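# Four arms lift a cloth off lanterns and lay it flat

## Task

Four arms are fixed in the scene frame at roughly these spots (metres) and headings (degrees counter-clockwise from +x): arm1 at x=+0.34 y=+0.74 z=+0.72 heading -90; arm2 at x=-0.34 y=+0.74 z=+0.72 heading -90; arm3 at x=-0.34 y=-0.74 z=+0.72 heading +90; arm4 at x=+0.34 y=-0.74 z=+0.72 heading +90. The lanterns stand in holes cut in a cloth. Lift the cloth free of them and lay it out flat. Each lantern has to finish upright in the spot it occupies now. If the cloth's mean height falls by more than about a thumb's length in one drop while no gripper holds it, the task fails. At the end, open the grippers and pull the arms away. Anything that stays in place only because a robot holds it is not counted as done.

## Robot and tools

Setup: four identical i2rt Big YAM arms named arm1, arm2, arm3 and arm4. Each has six joints, a two-finger gripper and a wrist camera. arm1 and arm2 stand at y=+0.74 and face -y. arm3 and arm4 stand at y=-0.74 and face +y. All four are mounted at z=+0.72 m. The hand can reach out about 1.0 m from the joint1 axis. The room cameras are cam_high (wide view) and cam_low (narrow view). The wrist cameras are arm1_cam_wrist through arm4_cam_wrist. With joints 1 and 6 at 0 and the hand level, pointing forward, the wrist camera sits on top of the hand and looks toward the fingertips.

Frames: there is one scene frame. Its origin is on the floor and +z points up. 'hand' means the point midway between the fingertips. The hand's z axis runs along the fingers, and the fingers open and close along the hand's y axis. The true foot poses are not printed.

execute_actions(actions, cameras): actions is a list holding one action, or an empty list if you only want state and images. An action maps a robot name to {"joints": {...}}. Every joint value is an absolute target, never an offset. Units are radians for joints and metres for gripper_m (the gap between the fingertips). Ranges: joint1_rad -2.879..2.879 (rotates the arm about its base; positive is counter-clockwise seen from above; 0 points along the base's heading). joint2_rad 0..3.141 (shoulder; 0 puts the upper arm roughly level and pointing back; increasing raises it and brings it forward). joint3_rad 0..3.019 (elbow; 0 is fully folded; increasing opens it). joint4_rad -1.692..1.57 (hand pitch; positive tips the fingers up). joint5_rad -1.57..1.57 (hand yaw; positive goes to the arm's right). joint6_rad -2.094..2.094 (hand roll; positive is clockwise viewed from behind the hand). gripper_m 0..0.093. Done tolerances are ±0.045, 0.14, 0.09, 0.055, 0.03, 0.035 and 0.003 respectively. Each finger pad pushes with about 50-62 N at most, and some grippers push less. All motions in an action start at the same moment, and one action lasts at most 15 s. Joints move at different speeds, so the hand can sweep wide between two postures. Any joint or robot you leave out may still be driving toward its earlier target. An unknown key or an out-of-range value rejects the whole call and nothing moves. cameras takes names from the list above or "all". Leaving it out, or passing null or ["all"], returns every camera, and [] returns none. The 'pictures' line gives the order of the images.

wait(seconds): 0 to 10 s, with no new commands. It returns state and images just like an empty action does.

zoom_image(camera, region): region is [x0,y0,x1,y1] in pixels of that camera's most recent full image, no bigger than 504x504. Wrist images are 504x504 fisheye. Room images are 896x504.

finished_scene(scene): ends the scene with the number given (1 or 2) and cannot be undone. Its result tells you whether the task succeeded and states the next task. Replying without any tool call ends all remaining scenes. The goal must still hold once the robots let go.

Reading results: joint_positions gives the current joints. joint torques are raw drive output for joints 1-6, with offsets, noise and friction mixed in, so they are not a dependable contact signal. joint_status describes how each commanded motion ended. 'off_target' means the joint stopped short and may still be pushing. After 'contact_stop' or 'time_out' the joint holds where it stopped, except that a joint which timed out can keep pushing toward a clamped target. on_its_own lists those joints, and 'held at' is the target a joint holds, not where it actually is. To ease such a push, command the joint to its reported position. 'joint command not followed', usually followed by a 'cause:' line, means a self- or inter-arm clearance check blocked that arm's joint targets. Its gripper target still runs, and the blocked targets may be retried on later actions. A joint holding a load sinks. Very small target changes may not move a joint at all. If any result reports a stop, the later motion calls in that same reply are skipped.

Hazards: the arms keep pushing on contact and can push hard. A sustained load heats the motors. MOTOR HOT appears at 85 °C. At 100 °C an OVER-TEMPERATURE FAULT drops that arm, and its joints read 'limit_stop_at_motor_heat' (send the targets again afterwards). A hard press between two robots fails the task and ends the run, and a hard collision can do the same. Contact is never reported, and the clearance check ignores fingers, gripper housings and wrist cameras and can act too late. Knocking a rigid object over or out of the work area fails the task; the cloth does not count for this. Releasing the cloth so that its mean height drops more than about a thumb's length fails the task, so lower it while holding it before you let go. Avoid slips, slams and drops. The arms do not wait for one another. At the end, open every gripper and move all arms clear.

Each tool is called after "Request:" by a JSON object that holds its "method" and its "body".

## Session

I'll start by checking the current state and the camera views.

Request:
{"method": "execute_actions", "body": {"actions": []}}

Scene clock: 0.00 s.
Joint torques (N m, as the arm reports them, + toward a larger angle): no reading
arm1.joint_positions: joint1_rad=+0.002 joint2_rad=+0.438 joint3_rad=+1.482 joint4_rad=-1.548 joint5_rad=+0.005 joint6_rad=+0.007 gripper_m=+0.094
arm1.joint_status: not commanded
arm1.hand: x=+0.3351 y=+0.6240 z=+1.3038 quat_wxyz=(-0.350, -0.621, -0.597, +0.368) (m; scene frame)
arm2.joint_positions: joint1_rad=-0.016 joint2_rad=+0.432 joint3_rad=+1.461 joint4_rad=-1.521 joint5_rad=+0.004 joint6_rad=+0.007 gripper_m=+0.095
arm2.joint_status: not commanded
arm2.hand: x=-0.3395 y=+0.6173 z=+1.2999 quat_wxyz=(-0.358, -0.618, -0.598, +0.365) (m; scene frame)
arm3.joint_positions: joint1_rad=+0.007 joint2_rad=+0.448 joint3_rad=+1.477 joint4_rad=-1.538 joint5_rad=+0.009 joint6_rad=+0.015 gripper_m=+0.094
arm3.joint_status: not commanded
arm3.hand: x=-0.3281 y=-0.6270 z=+1.3262 quat_wxyz=(-0.362, +0.597, -0.617, -0.363) (m; scene frame)
arm4.joint_positions: joint1_rad=+0.017 joint2_rad=+0.429 joint3_rad=+1.469 joint4_rad=-1.546 joint5_rad=+0.014 joint6_rad=+0.015 gripper_m=+0.094
arm4.joint_status: not commanded
arm4.hand: x=+0.3405 y=-0.6255 z=+1.3552 quat_wxyz=(-0.364, +0.595, -0.623, -0.353) (m; scene frame)
pictures: arm1_cam_wrist, arm2_cam_wrist, arm3_cam_wrist, arm4_cam_wrist, cam_high, cam_low
Images, in order (width x height): arm1_cam_wrist 504x504, arm2_cam_wrist 504x504, arm3_cam_wrist 504x504, arm4_cam_wrist 504x504, cam_high 896x504, cam_low 896x504.

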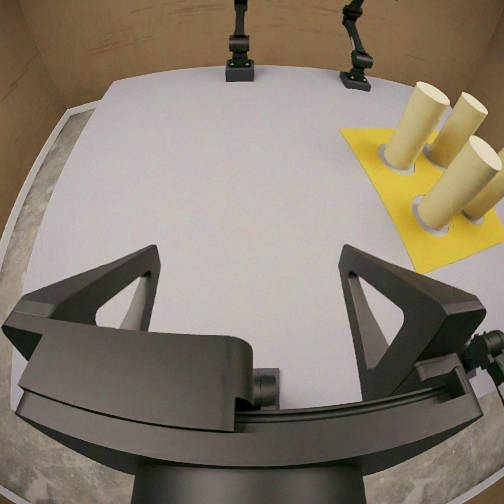

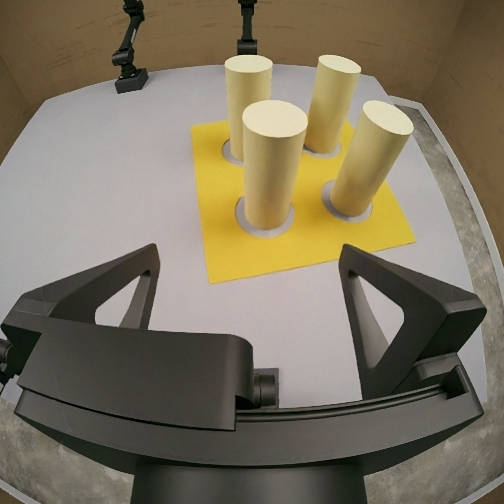

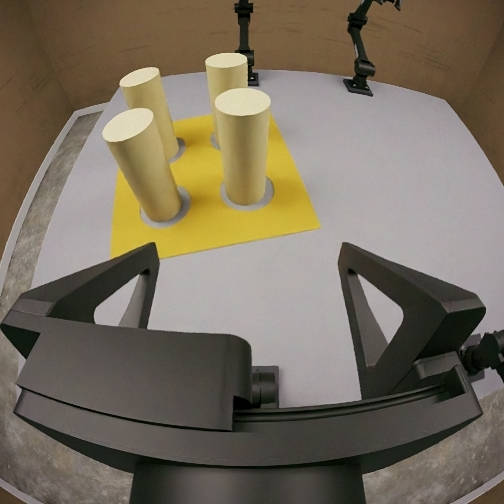

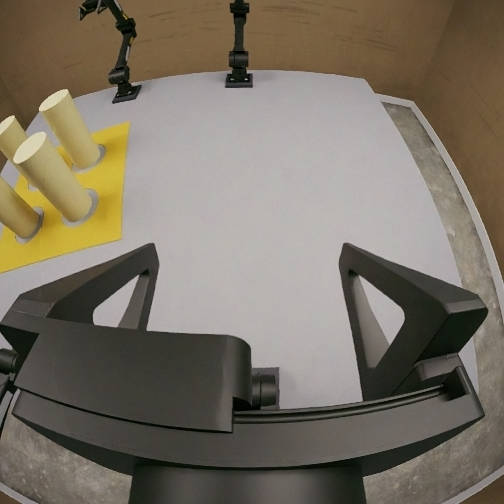

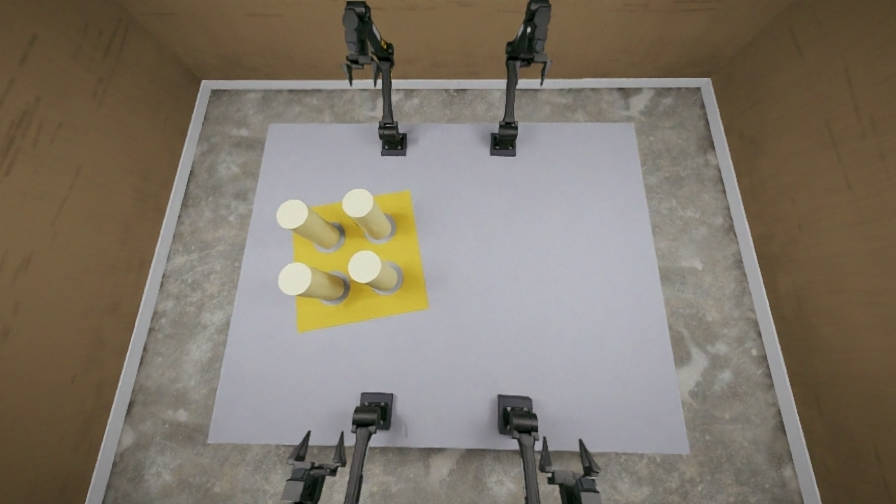

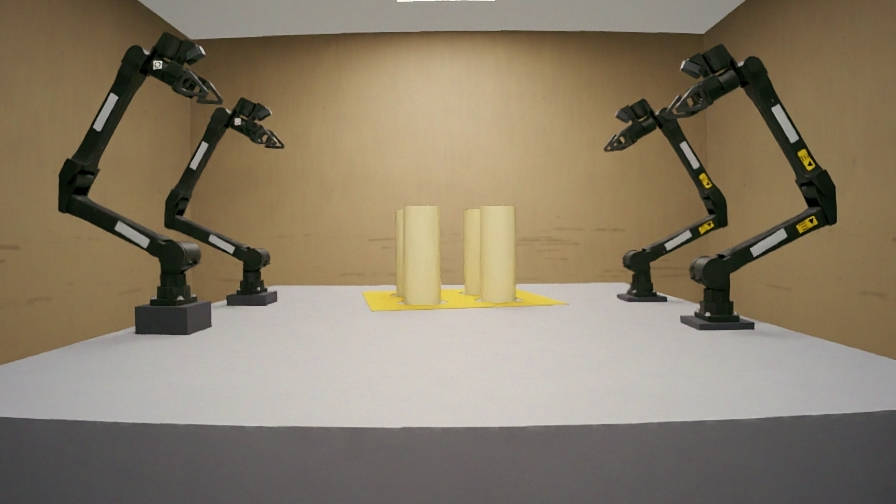

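Request:
{"method": "zoom_image", "body": {"camera": "cam_high", "region": [240, 160, 480, 360]}}

Request:
{"method": "zoom_image", "body": {"camera": "cam_low", "region": [330, 170, 600, 340]}}

Request:
{"method": "zoom_image", "body": {"camera": "cam_high", "region": [196, 0, 700, 250]}}

Request:
{"method": "zoom_image", "body": {"camera": "cam_high", "region": [196, 300, 700, 504]}}

Region (240, 160, 480, 360) of cam_high's 896x504 image, scaled by 2.100, with more detail than that image has.

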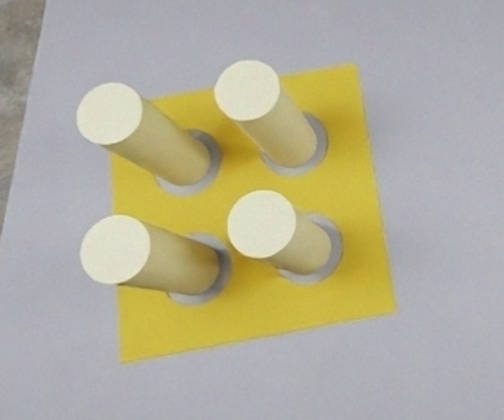

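Region (330, 170, 600, 340) of cam_low's 896x504 image, scaled by 1.867, with more detail than that image has; it fills the top 317 rows of this view, and the rest is white.

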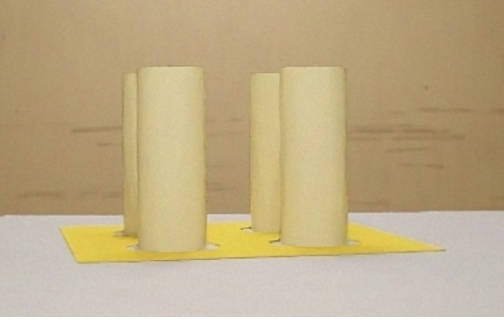

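Region (196, 0, 700, 250) of cam_high's 896x504 image, scaled by 1.000; it fills the top 250 rows of this view, and the rest is white.

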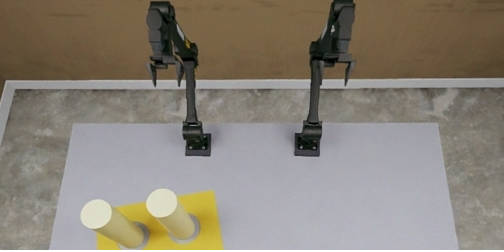

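Region (196, 300, 700, 504) of cam_high's 896x504 image, scaled by 1.000; it fills the top 204 rows of this view, and the rest is white.

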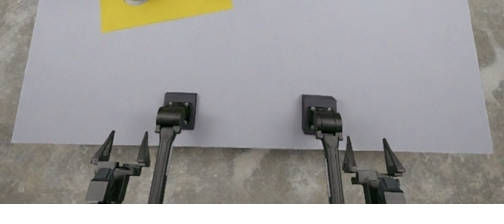

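Request:
{"method": "zoom_image", "body": {"camera": "cam_high", "region": [320, 0, 440, 170]}}

Request:
{"method": "zoom_image", "body": {"camera": "cam_high", "region": [470, 0, 590, 170]}}

Request:
{"method": "zoom_image", "body": {"camera": "cam_high", "region": [270, 380, 430, 504]}}

Request:
{"method": "zoom_image", "body": {"camera": "cam_high", "region": [480, 380, 640, 504]}}

Region (320, 0, 440, 170) of cam_high's 896x504 image, scaled by 2.965, with more detail than that image has; it fills the left 356 columns of this view, and the rest is white.

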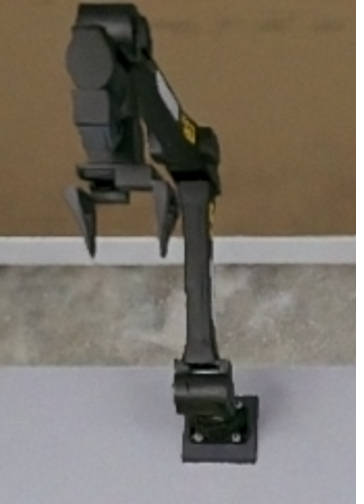

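Region (470, 0, 590, 170) of cam_high's 896x504 image, scaled by 2.965, with more detail than that image has; it fills the left 356 columns of this view, and the rest is white.

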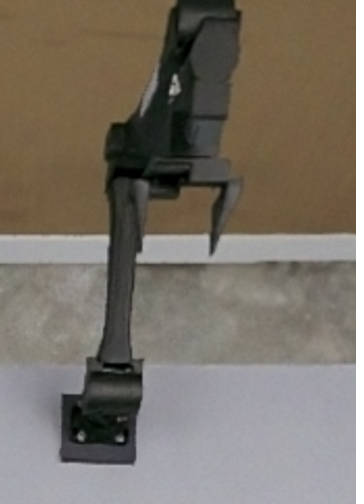

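Region (270, 380, 430, 504) of cam_high's 896x504 image, scaled by 3.150, with more detail than that image has; it fills the top 391 rows of this view, and the rest is white.

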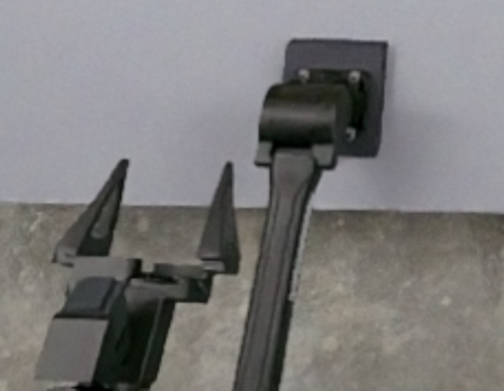

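Region (480, 380, 640, 504) of cam_high's 896x504 image, scaled by 3.150, with more detail than that image has; it fills the top 391 rows of this view, and the rest is white.

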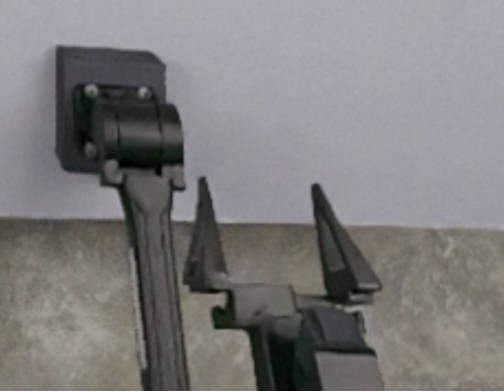

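Request:
{"method": "zoom_image", "body": {"camera": "arm2_cam_wrist", "region": [170, 100, 430, 300]}}

Request:
{"method": "zoom_image", "body": {"camera": "arm3_cam_wrist", "region": [90, 60, 340, 280]}}

Request:
{"method": "zoom_image", "body": {"camera": "cam_low", "region": [350, 270, 580, 330]}}

Region (170, 100, 430, 300) of arm2_cam_wrist's 504x504 image, scaled by 1.938, with more detail than that image has; it fills the top 388 rows of this view, and the rest is white.

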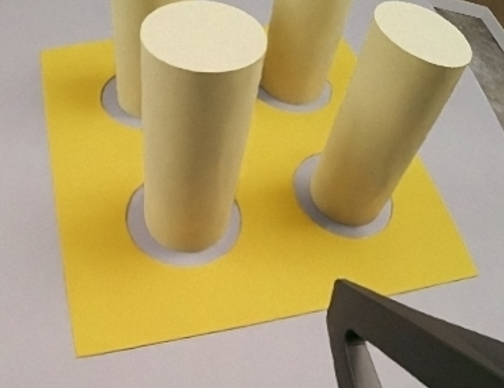

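Region (90, 60, 340, 280) of arm3_cam_wrist's 504x504 image, scaled by 2.016, with more detail than that image has; it fills the top 444 rows of this view, and the rest is white.

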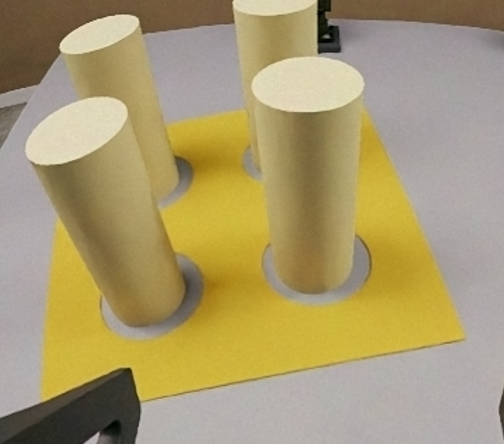

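Region (350, 270, 580, 330) of cam_low's 896x504 image, scaled by 2.191, with more detail than that image has; it fills the top 131 rows of this view, and the rest is white.

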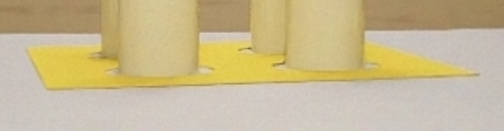

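Request:
{"method": "execute_actions", "body": {"actions": [{"arm1": {"joints": {"joint4_rad": -0.9}}, "arm2": {"joints": {"joint3_rad": 1.0}}, "arm3": {"joints": {"joint2_rad": 1.0}}, "arm4": {"joints": {"joint5_rad": 0.6}}}], "cameras": ["cam_high"]}}

Scene clock: 16.53 s.
Joint torques (N m, as the arm reports them, + toward a larger angle): arm1=[-5.18  6.81  7.39  2.57  0.   -0.01] | arm2=[ 0.23  3.39  8.49  1.55 -0.01 -0.02] | arm3=[-0.83 -4.59  9.36  1.14  0.06 -0.05] | arm4=[1.09 5.92 6.63 2.16 0.4  0.03]
arm1.joint_positions: joint1_rad=+0.002 joint2_rad=+0.438 joint3_rad=+1.482 joint4_rad=-0.919 joint5_rad=+0.005 joint6_rad=+0.007 gripper_m=+0.094
arm1.joint_status: all done
arm1.hand: x=+0.3355 y=+0.5949 z=+1.4529 quat_wxyz=(-0.519, -0.477, -0.460, +0.540) (m; scene frame)
arm2.joint_positions: joint1_rad=-0.016 joint2_rad=+0.432 joint3_rad=+0.990 joint4_rad=-1.521 joint5_rad=+0.004 joint6_rad=+0.007 gripper_m=+0.095
arm2.joint_status: all done
arm2.hand: x=-0.3404 y=+0.5677 z=+1.0891 quat_wxyz=(-0.207, -0.686, -0.664, +0.213) (m; scene frame)
arm3.joint_positions: joint1_rad=+0.007 joint2_rad=+0.993 joint3_rad=+1.474 joint4_rad=-1.538 joint5_rad=+0.009 joint6_rad=+0.015 gripper_m=+0.094
arm3.joint_status: all done
arm3.hand: x=-0.3270 y=-0.4156 z=+1.2137 quat_wxyz=(-0.185, +0.673, -0.692, -0.185) (m; scene frame)
arm4.joint_positions: joint1_rad=+0.017 joint2_rad=+0.429 joint3_rad=+1.469 joint4_rad=-1.546 joint5_rad=+0.597 joint6_rad=+0.015 gripper_m=+0.094
arm4.joint_status: all done
arm4.hand: x=+0.4341 y=-0.6535 z=+1.3696 quat_wxyz=(-0.522, +0.464, -0.697, -0.162) (m; scene frame)
pictures: cam_high
Images, in order (width x height): cam_high 896x504.

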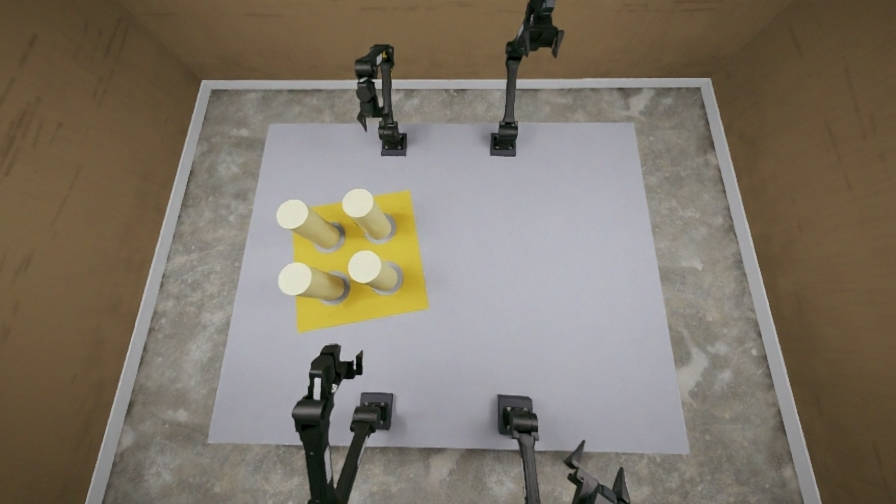

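Request:
{"method": "execute_actions", "body": {"actions": [{"arm1": {"joints": {"joint1_rad": -1.09}}, "arm2": {"joints": {"joint1_rad": -0.925}}, "arm3": {"joints": {"joint1_rad": 0.883}}, "arm4": {"joints": {"joint1_rad": 0.714, "joint5_rad": 0.0}}}], "cameras": ["cam_high"]}}

Scene clock: 42.27 s.
Joint torques (N m, as the arm reports them, + toward a larger angle): arm1=[-5.97  6.84  7.3   2.53  0.   -0.02] | arm2=[-0.26  3.64  8.48  1.55 -0.01 -0.02] | arm3=[-0.61 -4.99  9.42  1.23  0.07 -0.06] | arm4=[ 1.83  5.78  6.7   2.19 -0.08  0.  ]
arm1.joint_positions: joint1_rad=-1.079 joint2_rad=+0.438 joint3_rad=+1.482 joint4_rad=-0.919 joint5_rad=+0.005 joint6_rad=+0.007 gripper_m=+0.094
arm1.joint_status: all done
arm1.hand: x=+0.2118 y=+0.6766 z=+1.4542 quat_wxyz=(-0.169, -0.642, -0.147, +0.733) (m; scene frame)
arm2.joint_positions: joint1_rad=-0.918 joint2_rad=+0.432 joint3_rad=+0.990 joint4_rad=-1.521 joint5_rad=+0.004 joint6_rad=+0.007 gripper_m=+0.095
arm2.joint_status: all done
arm2.hand: x=-0.4725 y=+0.6366 z=+1.0893 quat_wxyz=(-0.092, -0.907, -0.300, +0.283) (m; scene frame)
arm3.joint_positions: joint1_rad=+0.878 joint2_rad=+0.998 joint3_rad=+1.474 joint4_rad=-1.538 joint5_rad=+0.009 joint6_rad=+0.015 gripper_m=+0.094
arm3.joint_status: all done
arm3.hand: x=-0.5835 y=-0.5286 z=+1.2121 quat_wxyz=(-0.095, +0.903, -0.342, -0.241) (m; scene frame)
arm4.joint_positions: joint1_rad=+0.703 joint2_rad=+0.429 joint3_rad=+1.469 joint4_rad=-1.546 joint5_rad=+0.003 joint6_rad=+0.015 gripper_m=+0.094
arm4.joint_status: all done
arm4.hand: x=+0.2655 y=-0.6491 z=+1.3552 quat_wxyz=(-0.220, +0.771, -0.384, -0.458) (m; scene frame)
pictures: cam_high
Images, in order (width x height): cam_high 896x504.

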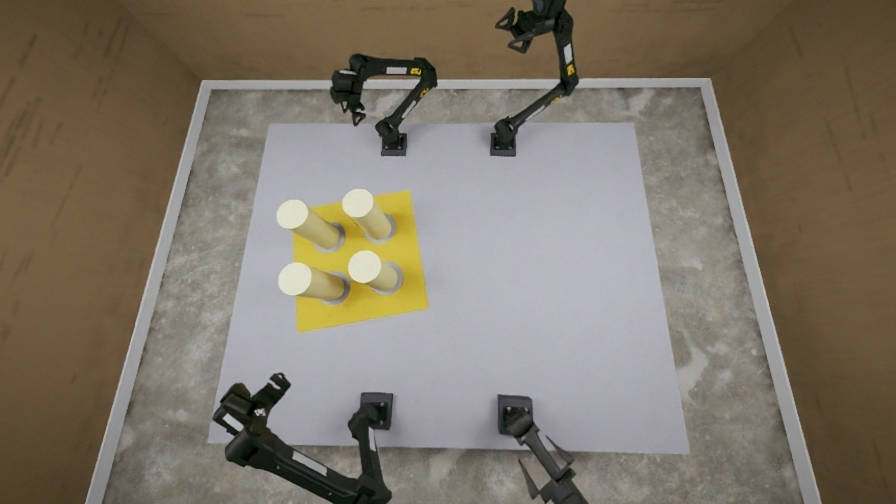

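Request:
{"method": "execute_actions", "body": {"actions": [{"arm1": {"joints": {"joint1_rad": -1.045, "joint2_rad": 1.6, "joint3_rad": 1.768, "joint4_rad": -1.243, "joint6_rad": 1.06}}, "arm2": {"joints": {"joint2_rad": 1.5, "joint3_rad": 2.198, "joint4_rad": -1.434, "joint6_rad": -0.34}}, "arm3": {"joints": {"joint1_rad": 0.904, "joint2_rad": 1.45, "joint3_rad": 1.468, "joint4_rad": -1.084, "joint6_rad": -0.1}}, "arm4": {"joints": {"joint1_rad": 0.748, "joint2_rad": 1.6, "joint3_rad": 1.744, "joint4_rad": -1.144, "joint6_rad": 1.3}}}], "cameras": ["cam_high"]}}

Request:
{"method": "execute_actions", "body": {"actions": [{"arm1": {"joints": {"joint2_rad": 2.095}}, "arm2": {"joints": {"joint2_rad": 2.335}}, "arm3": {"joints": {"joint2_rad": 1.955}}, "arm4": {"joints": {"joint2_rad": 2.171}}}]}}

Scene clock: 53.90 s.
Joint torques (N m, as the arm reports them, + toward a larger angle): arm1=[ -4.47 -15.61  11.97   0.98   0.06   0.13] | arm2=[ -0.33 -13.7   10.52   1.87  -0.03  -0.14] | arm3=[ -0.4  -12.51  10.36   1.76   0.07  -0.14] | arm4=[  1.82 -15.82  10.51   1.64   0.03   0.11]
arm1.joint_positions: joint1_rad=-1.058 joint2_rad=+1.614 joint3_rad=+1.725 joint4_rad=-1.239 joint5_rad=+0.005 joint6_rad=+1.044 gripper_m=+0.094
arm1.joint_status: all done
arm1.hand: x=-0.1877 y=+0.4693 z=+1.0706 quat_wxyz=(-0.150, -0.936, +0.273, +0.166) (m; scene frame)
arm2.joint_positions: joint1_rad=-0.918 joint2_rad=+1.510 joint3_rad=+2.155 joint4_rad=-1.440 joint5_rad=+0.004 joint6_rad=-0.326 gripper_m=+0.095
arm2.joint_status: all done
arm2.hand: x=-0.7708 y=+0.4108 z=+1.3032 quat_wxyz=(-0.057, -0.819, -0.432, +0.372) (m; scene frame)
arm3.joint_positions: joint1_rad=+0.895 joint2_rad=+1.446 joint3_rad=+1.445 joint4_rad=-1.104 joint5_rad=+0.009 joint6_rad=-0.091 gripper_m=+0.094
arm3.joint_status: all done
arm3.hand: x=-0.7437 y=-0.4023 z=+1.0638 quat_wxyz=(-0.098, +0.928, -0.287, -0.217) (m; scene frame)
arm4.joint_positions: joint1_rad=+0.736 joint2_rad=+1.618 joint3_rad=+1.723 joint4_rad=-1.150 joint5_rad=+0.002 joint6_rad=+1.289 gripper_m=+0.094
arm4.joint_status: all done
arm4.hand: x=-0.0566 y=-0.2712 z=+1.1281 quat_wxyz=(+0.053, +0.454, -0.852, -0.254) (m; scene frame)
pictures: cam_high
Images, in order (width x height): cam_high 896x504.

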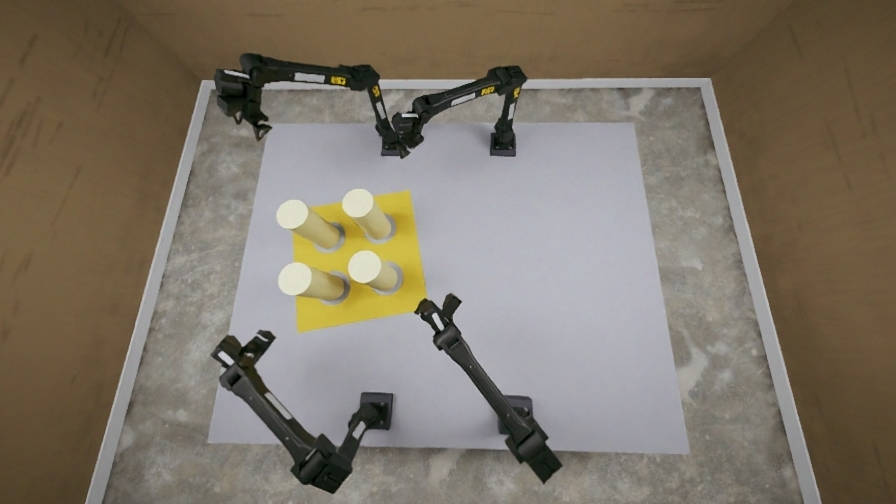

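Scene clock: 55.43 s.
Joint torques (N m, as the arm reports them, + toward a larger angle): arm1=[ -4.41 -20.99  10.07   0.14   0.17   0.15] | arm2=[ -0.44 -27.22  10.57   0.12  -0.07  -0.14] | arm3=[ -0.39 -18.68   8.53   0.51   0.06  -0.14] | arm4=[  2.21 -21.05   8.36   0.71   0.06   0.09]
arm1.joint_positions: joint1_rad=-1.058 joint2_rad=+2.113 joint3_rad=+1.735 joint4_rad=-1.239 joint5_rad=+0.002 joint6_rad=+1.045 gripper_m=+0.094
arm1.joint_status: all done
arm1.hand: x=-0.2149 y=+0.4564 z=+0.7781 quat_wxyz=(+0.016, -0.960, +0.280, -0.011) (m; scene frame)
arm2.joint_positions: joint1_rad=-0.917 joint2_rad=+2.358 joint3_rad=+2.158 joint4_rad=-1.436 joint5_rad=+0.005 joint6_rad=-0.327 gripper_m=+0.095
arm2.joint_status: all done
arm2.hand: x=-0.8914 y=+0.3212 z=+0.7650 quat_wxyz=(+0.010, -0.883, -0.468, -0.033) (m; scene frame)
arm3.joint_positions: joint1_rad=+0.895 joint2_rad=+1.955 joint3_rad=+1.445 joint4_rad=-1.096 joint5_rad=+0.009 joint6_rad=-0.091 gripper_m=+0.094
arm3.joint_status: all done
arm3.hand: x=-0.7586 y=-0.3875 z=+0.7936 quat_wxyz=(-0.004, +0.955, -0.296, +0.012) (m; scene frame)
arm4.joint_positions: joint1_rad=+0.736 joint2_rad=+2.191 joint3_rad=+1.724 joint4_rad=-1.150 joint5_rad=+0.002 joint6_rad=+1.289 gripper_m=+0.094
arm4.joint_status: all done
arm4.hand: x=-0.0672 y=-0.2589 z=+0.7767 quat_wxyz=(-0.005, +0.470, -0.882, +0.022) (m; scene frame)
pictures: arm1_cam_wrist, arm2_cam_wrist, arm3_cam_wrist, arm4_cam_wrist, cam_high, cam_low
Images, in order (width x height): arm1_cam_wrist 504x504, arm2_cam_wrist 504x504, arm3_cam_wrist 504x504, arm4_cam_wrist 504x504, cam_high 896x504, cam_low 896x504.

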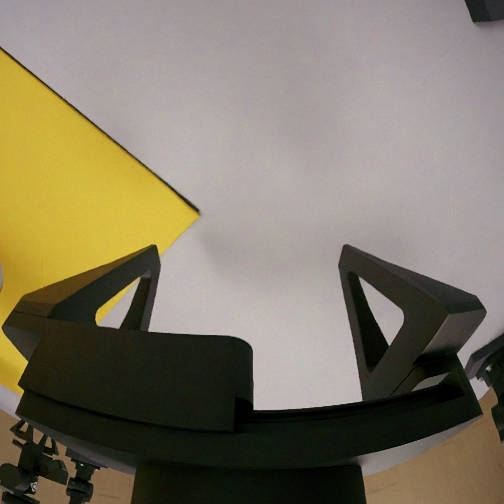

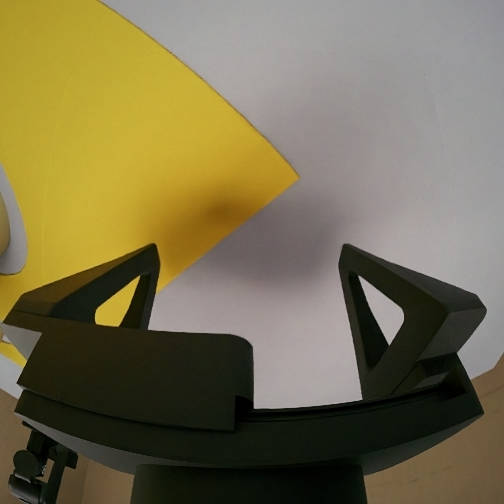

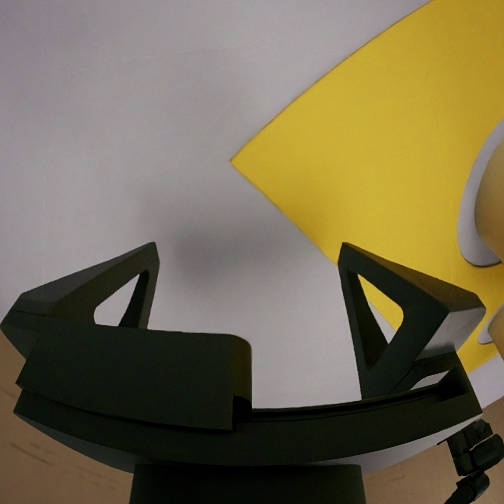

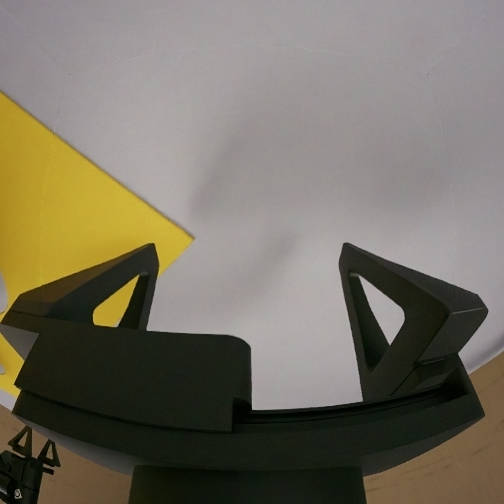

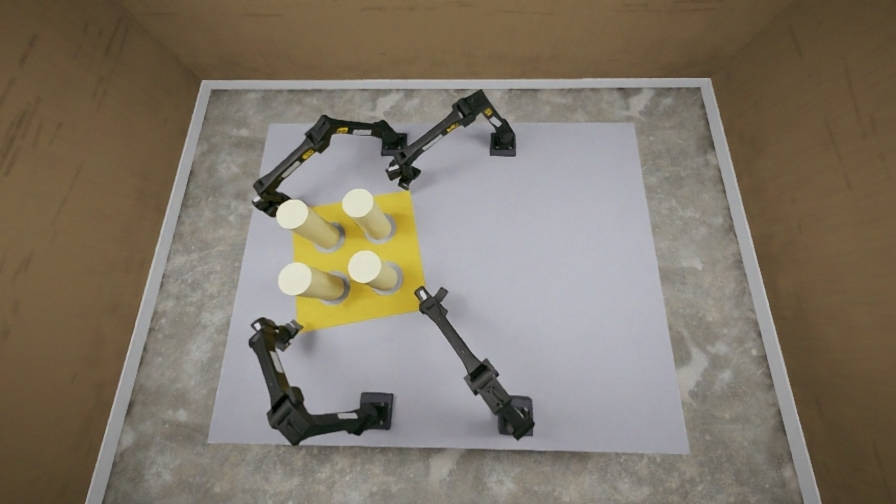

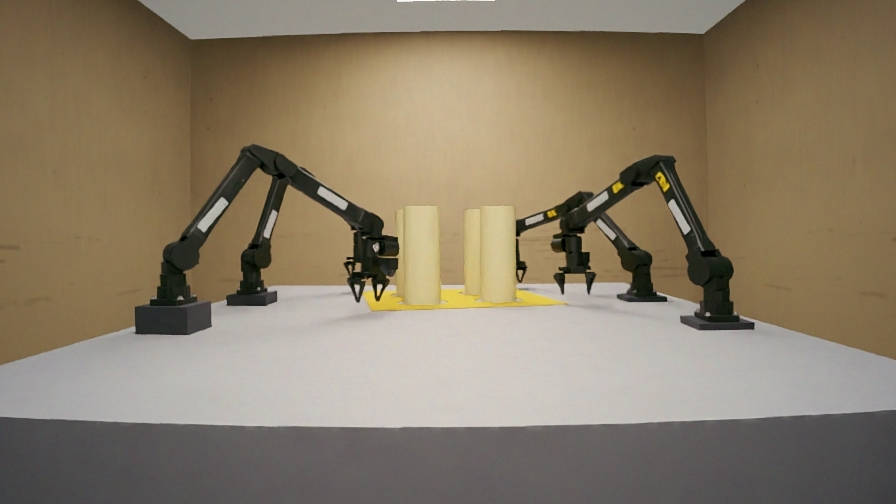

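Request:
{"method": "zoom_image", "body": {"camera": "cam_high", "region": [380, 250, 500, 350]}}

Request:
{"method": "zoom_image", "body": {"camera": "arm4_cam_wrist", "region": [100, 160, 300, 320]}}

Request:
{"method": "zoom_image", "body": {"camera": "cam_low", "region": [320, 200, 480, 330]}}

Request:
{"method": "zoom_image", "body": {"camera": "cam_low", "region": [480, 200, 640, 330]}}

Region (380, 250, 500, 350) of cam_high's 896x504 image, scaled by 4.200, with more detail than that image has.

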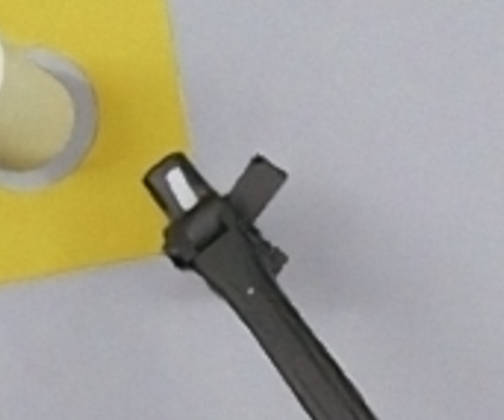

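Region (100, 160, 300, 320) of arm4_cam_wrist's 504x504 image, scaled by 2.520, with more detail than that image has; it fills the top 403 rows of this view, and the rest is white.

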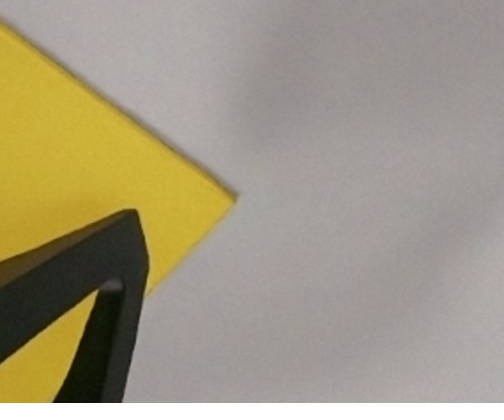

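Region (320, 200, 480, 330) of cam_low's 896x504 image, scaled by 3.150, with more detail than that image has; it fills the top 410 rows of this view, and the rest is white.

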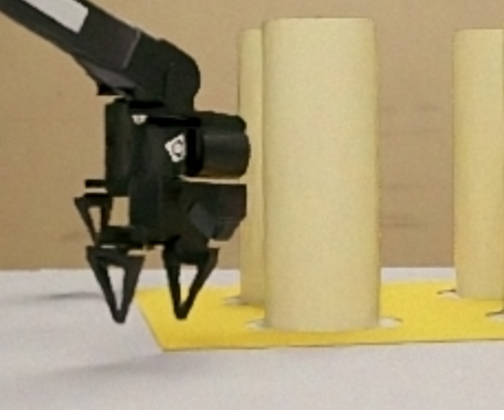

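Region (480, 200, 640, 330) of cam_low's 896x504 image, scaled by 3.150, with more detail than that image has; it fills the top 410 rows of this view, and the rest is white.

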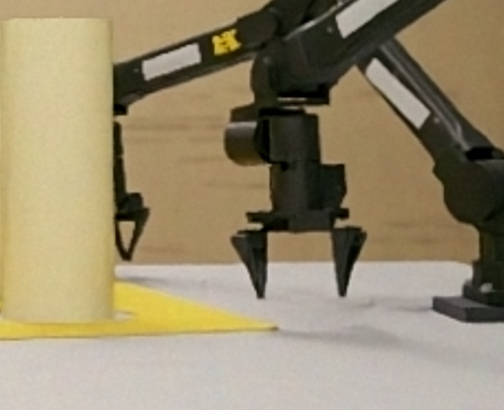

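Request:
{"method": "execute_actions", "body": {"actions": [{"arm1": {"joints": {"joint1_rad": -1.006, "joint3_rad": 1.849, "joint4_rad": -1.203, "gripper_m": 0.06}}, "arm2": {"joints": {"joint1_rad": -0.935, "joint3_rad": 2.262, "joint4_rad": -1.398, "gripper_m": 0.06}}, "arm3": {"joints": {"joint3_rad": 1.489, "joint4_rad": -1.005, "gripper_m": 0.06}}, "arm4": {"joints": {"joint1_rad": 0.804, "joint3_rad": 1.868, "joint4_rad": -1.134, "gripper_m": 0.06}}}], "cameras": []}}

Request:
{"method": "execute_actions", "body": {"actions": [{"arm1": {"joints": {"joint2_rad": 2.161}}, "arm2": {"joints": {"joint2_rad": 2.369}}, "arm3": {"joints": {"joint2_rad": 2.015}}, "arm4": {"joints": {"joint2_rad": 2.254}}}]}}

Scene clock: 78.80 s.
Joint torques (N m, as the arm reports them, + toward a larger angle): arm1=[ -5.35 -21.3   11.22   0.79   0.17   0.15] | arm2=[  0.08 -27.67  11.05   0.57  -0.07  -0.14] | arm3=[ -0.38 -17.82  10.2    0.88   0.07  -0.14] | arm4=[ -0.47 -22.4   10.35   1.05   0.06   0.1 ]
arm1.joint_positions: joint1_rad=-1.008 joint2_rad=+2.113 joint3_rad=+1.805 joint4_rad=-1.211 joint5_rad=+0.003 joint6_rad=+1.045 gripper_m=+0.060
arm1.joint_status: all done
arm1.hand: x=-0.2284 y=+0.4126 z=+0.8033 quat_wxyz=(-0.018, -0.966, +0.256, +0.024) (m; scene frame)
arm2.joint_positions: joint1_rad=-0.928 joint2_rad=+2.357 joint3_rad=+2.218 joint4_rad=-1.406 joint5_rad=+0.005 joint6_rad=-0.327 gripper_m=+0.060
arm2.joint_status: all done
arm2.hand: x=-0.9170 y=+0.3114 z=+0.7876 quat_wxyz=(+0.002, -0.886, -0.463, +0.012) (m; scene frame)
arm3.joint_positions: joint1_rad=+0.895 joint2_rad=+1.955 joint3_rad=+1.445 joint4_rad=-1.021 joint5_rad=+0.009 joint6_rad=-0.091 gripper_m=+0.060
arm3.joint_status: all done
arm3.hand: x=-0.7728 y=-0.3758 z=+0.7939 quat_wxyz=(-0.018, +0.955, -0.295, -0.022) (m; scene frame)
arm4.joint_positions: joint1_rad=+0.808 joint2_rad=+2.185 joint3_rad=+1.830 joint4_rad=-1.142 joint5_rad=+0.002 joint6_rad=+1.290 gripper_m=+0.060
arm4.joint_status: all done
arm4.hand: x=-0.1321 y=-0.2572 z=+0.8177 quat_wxyz=(+0.008, +0.501, -0.865, -0.036) (m; scene frame)
pictures: none
No camera images: the call's "cameras" was empty. Leave "cameras" out to get every camera's image.

Scene clock: 79.70 s.
Joint torques (N m, as the arm reports them, + toward a larger angle): arm1=[ -5.14 -21.19  10.92   0.75   0.16   0.15] | arm2=[ -0.37 -24.43  11.06   0.56  -0.07  -0.14] | arm3=[ -0.44 -18.38   9.49   0.72   0.06  -0.14] | arm4=[  0.77 -20.67  10.34   0.87   0.07   0.09]
arm1.joint_positions: joint1_rad=-1.008 joint2_rad=+2.169 joint3_rad=+1.805 joint4_rad=-1.211 joint5_rad=+0.003 joint6_rad=+1.045 gripper_m=+0.060
arm1.joint_status: all done
arm1.hand: x=-0.2244 y=+0.4152 z=+0.7680 quat_wxyz=(+0.002, -0.967, +0.256, +0.004) (m; scene frame)
arm2.joint_positions: joint1_rad=-0.928 joint2_rad=+2.357 joint3_rad=+2.218 joint4_rad=-1.406 joint5_rad=+0.005 joint6_rad=-0.327 gripper_m=+0.060
arm2.joint_status: all done
arm2.hand: x=-0.9170 y=+0.3114 z=+0.7876 quat_wxyz=(+0.002, -0.886, -0.463, +0.012) (m; scene frame)
arm3.joint_positions: joint1_rad=+0.895 joint2_rad=+2.011 joint3_rad=+1.452 joint4_rad=-1.020 joint5_rad=+0.009 joint6_rad=-0.091 gripper_m=+0.060
arm3.joint_status: all done
arm3.hand: x=-0.7702 y=-0.3776 z=+0.7652 quat_wxyz=(-0.009, +0.955, -0.295, +0.000) (m; scene frame)
arm4.joint_positions: joint1_rad=+0.808 joint2_rad=+2.246 joint3_rad=+1.830 joint4_rad=-1.142 joint5_rad=+0.002 joint6_rad=+1.290 gripper_m=+0.060
arm4.joint_status: all done
arm4.hand: x=-0.1267 y=-0.2628 z=+0.7785 quat_wxyz=(+0.001, +0.502, -0.865, -0.006) (m; scene frame)
pictures: arm1_cam_wrist, arm2_cam_wrist, arm3_cam_wrist, arm4_cam_wrist, cam_high, cam_low
Images, in order (width x height): arm1_cam_wrist 504x504, arm2_cam_wrist 504x504, arm3_cam_wrist 504x504, arm4_cam_wrist 504x504, cam_high 896x504, cam_low 896x504.

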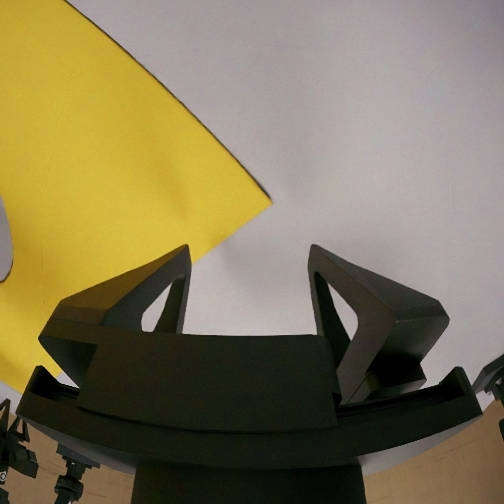

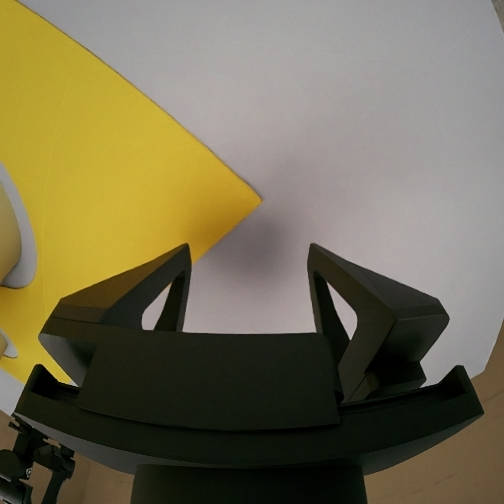

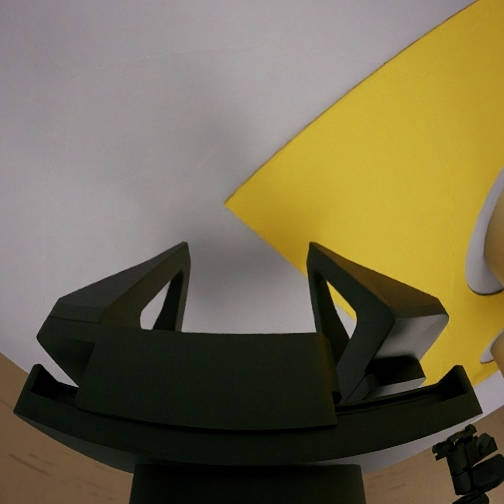

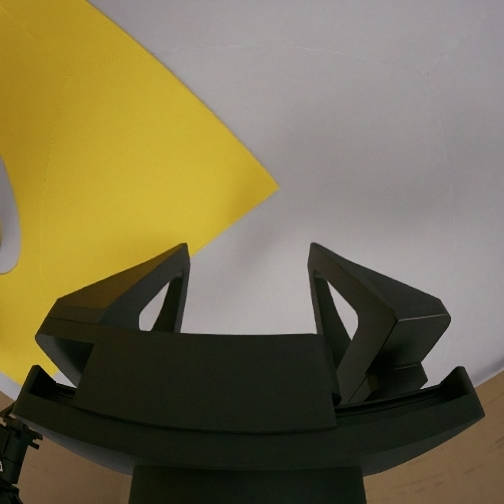

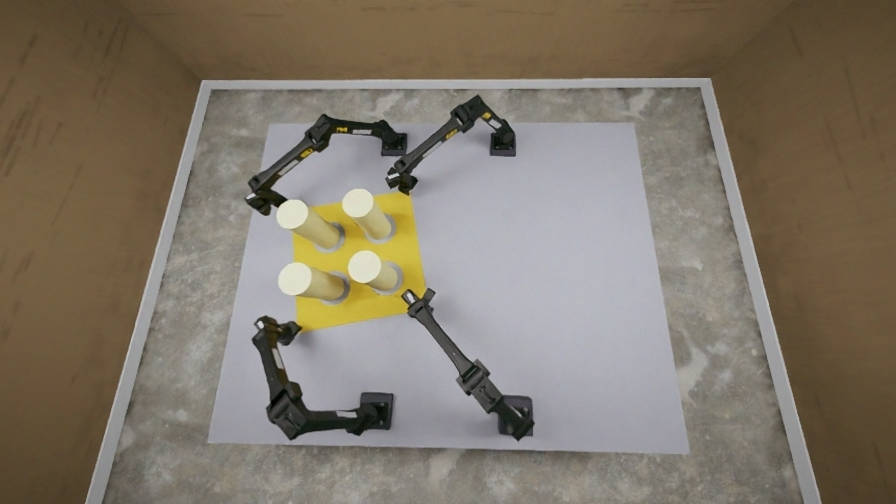

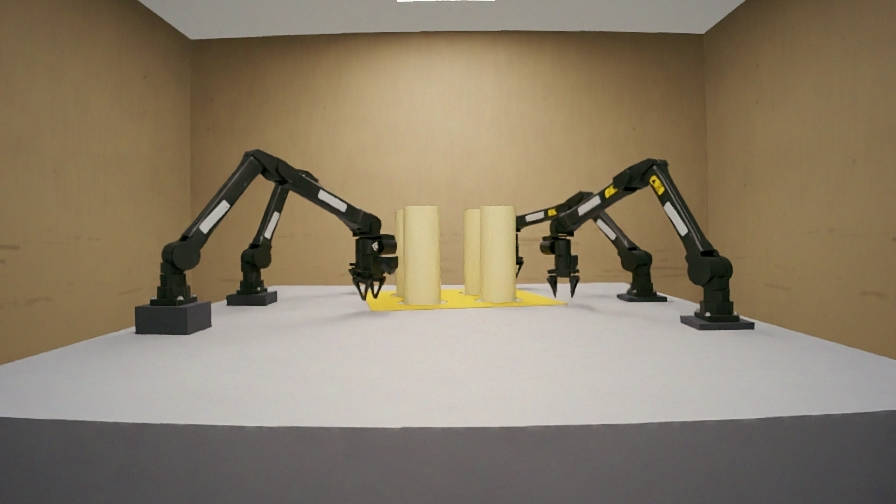

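Request:
{"method": "execute_actions", "body": {"actions": [{"arm1": {"joints": {"joint2_rad": 2.201, "joint4_rad": -1.153, "joint5_rad": 0.028}}, "arm2": {"joints": {"joint2_rad": 2.422, "joint5_rad": -0.032}}, "arm3": {"joints": {"joint2_rad": 2.057, "joint4_rad": -0.94, "joint5_rad": 0.036}}, "arm4": {"joints": {"joint2_rad": 2.304, "joint4_rad": -1.079, "joint5_rad": 0.066}}}]}}

Scene clock: 90.63 s.
Joint torques (N m, as the arm reports them, + toward a larger angle): arm1=[ -5.23 -21.07  10.81   0.79   0.24   0.16] | arm2=[ -0.52 -23.93  10.95   0.47  -0.14  -0.14] | arm3=[ -0.44 -17.55   9.52   0.78   0.18  -0.14] | arm4=[  0.81 -20.22  10.3    1.06   0.33   0.09]
arm1.joint_positions: joint1_rad=-1.008 joint2_rad=+2.202 joint3_rad=+1.805 joint4_rad=-1.163 joint5_rad=+0.024 joint6_rad=+1.045 gripper_m=+0.060
arm1.joint_status: all done
arm1.hand: x=-0.2332 y=+0.4146 z=+0.7471 quat_wxyz=(+0.005, -0.966, +0.256, +0.017) (m; scene frame)
arm2.joint_positions: joint1_rad=-0.928 joint2_rad=+2.401 joint3_rad=+2.218 joint4_rad=-1.406 joint5_rad=-0.030 joint6_rad=-0.327 gripper_m=+0.060
arm2.joint_status: all done
arm2.hand: x=-0.9100 y=+0.3092 z=+0.7567 quat_wxyz=(-0.012, -0.886, -0.463, -0.013) (m; scene frame)
arm3.joint_positions: joint1_rad=+0.895 joint2_rad=+2.049 joint3_rad=+1.452 joint4_rad=-0.956 joint5_rad=+0.033 joint6_rad=-0.091 gripper_m=+0.060
arm3.joint_status: all done
arm3.hand: x=-0.7756 y=-0.3675 z=+0.7450 quat_wxyz=(-0.025, +0.955, -0.295, -0.007) (m; scene frame)
arm4.joint_positions: joint1_rad=+0.808 joint2_rad=+2.290 joint3_rad=+1.830 joint4_rad=-1.092 joint5_rad=+0.063 joint6_rad=+1.290 gripper_m=+0.060
arm4.joint_status: all done
arm4.hand: x=-0.1228 y=-0.2519 z=+0.7503 quat_wxyz=(-0.028, +0.501, -0.865, -0.016) (m; scene frame)
pictures: arm1_cam_wrist, arm2_cam_wrist, arm3_cam_wrist, arm4_cam_wrist, cam_high, cam_low
Images, in order (width x height): arm1_cam_wrist 504x504, arm2_cam_wrist 504x504, arm3_cam_wrist 504x504, arm4_cam_wrist 504x504, cam_high 896x504, cam_low 896x504.

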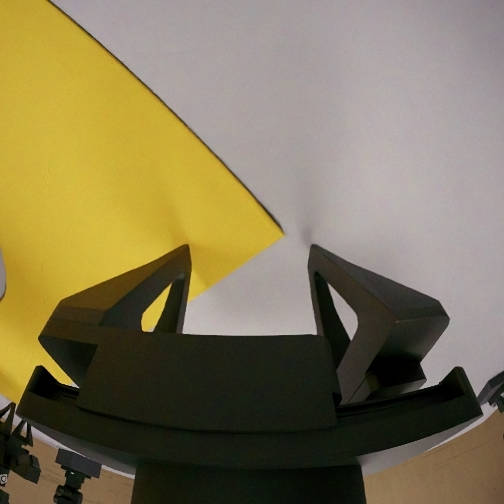

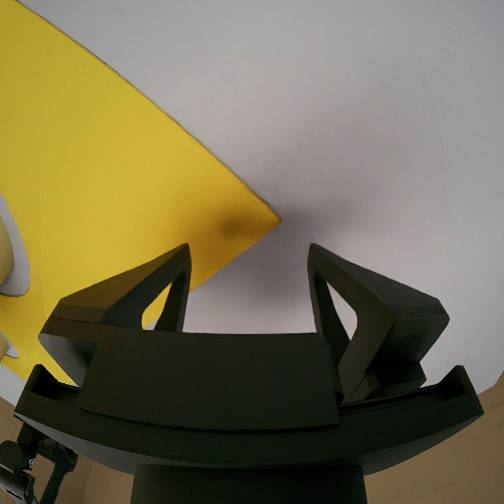

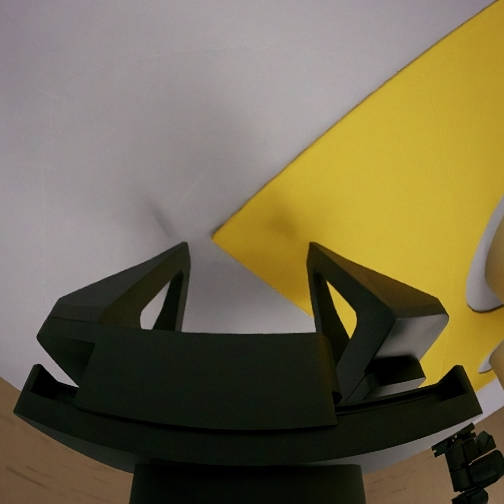

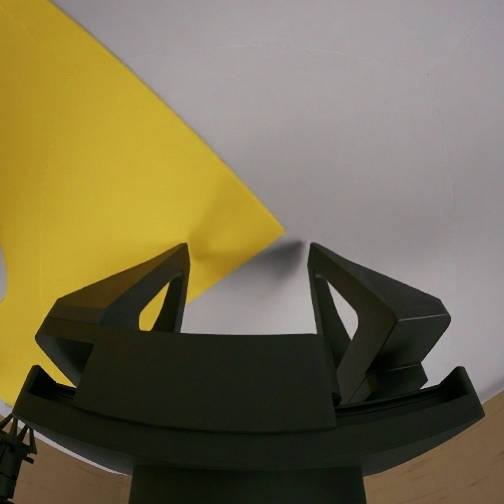

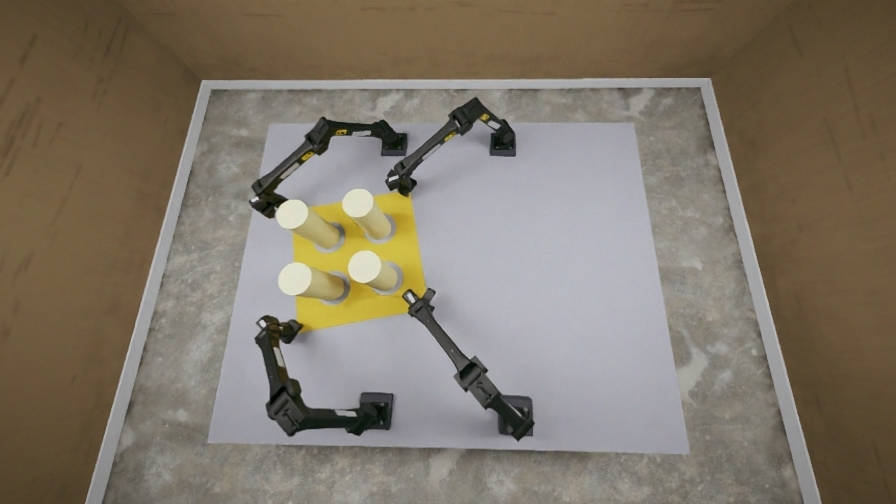

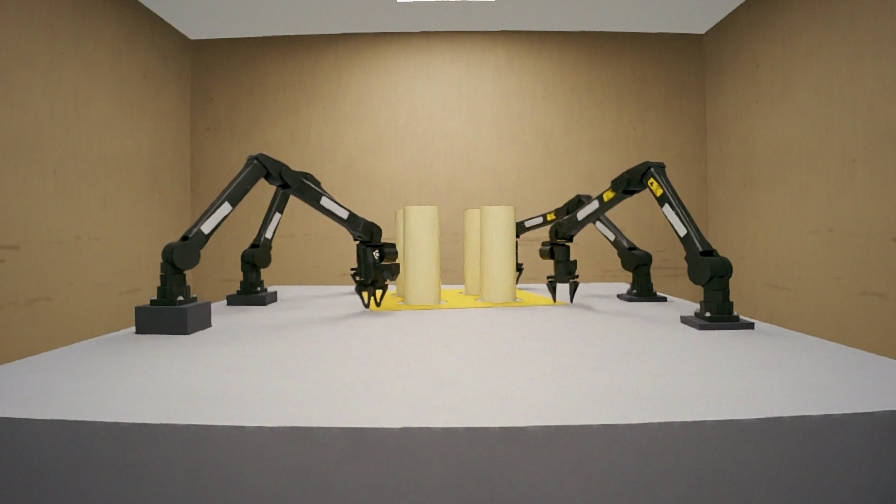

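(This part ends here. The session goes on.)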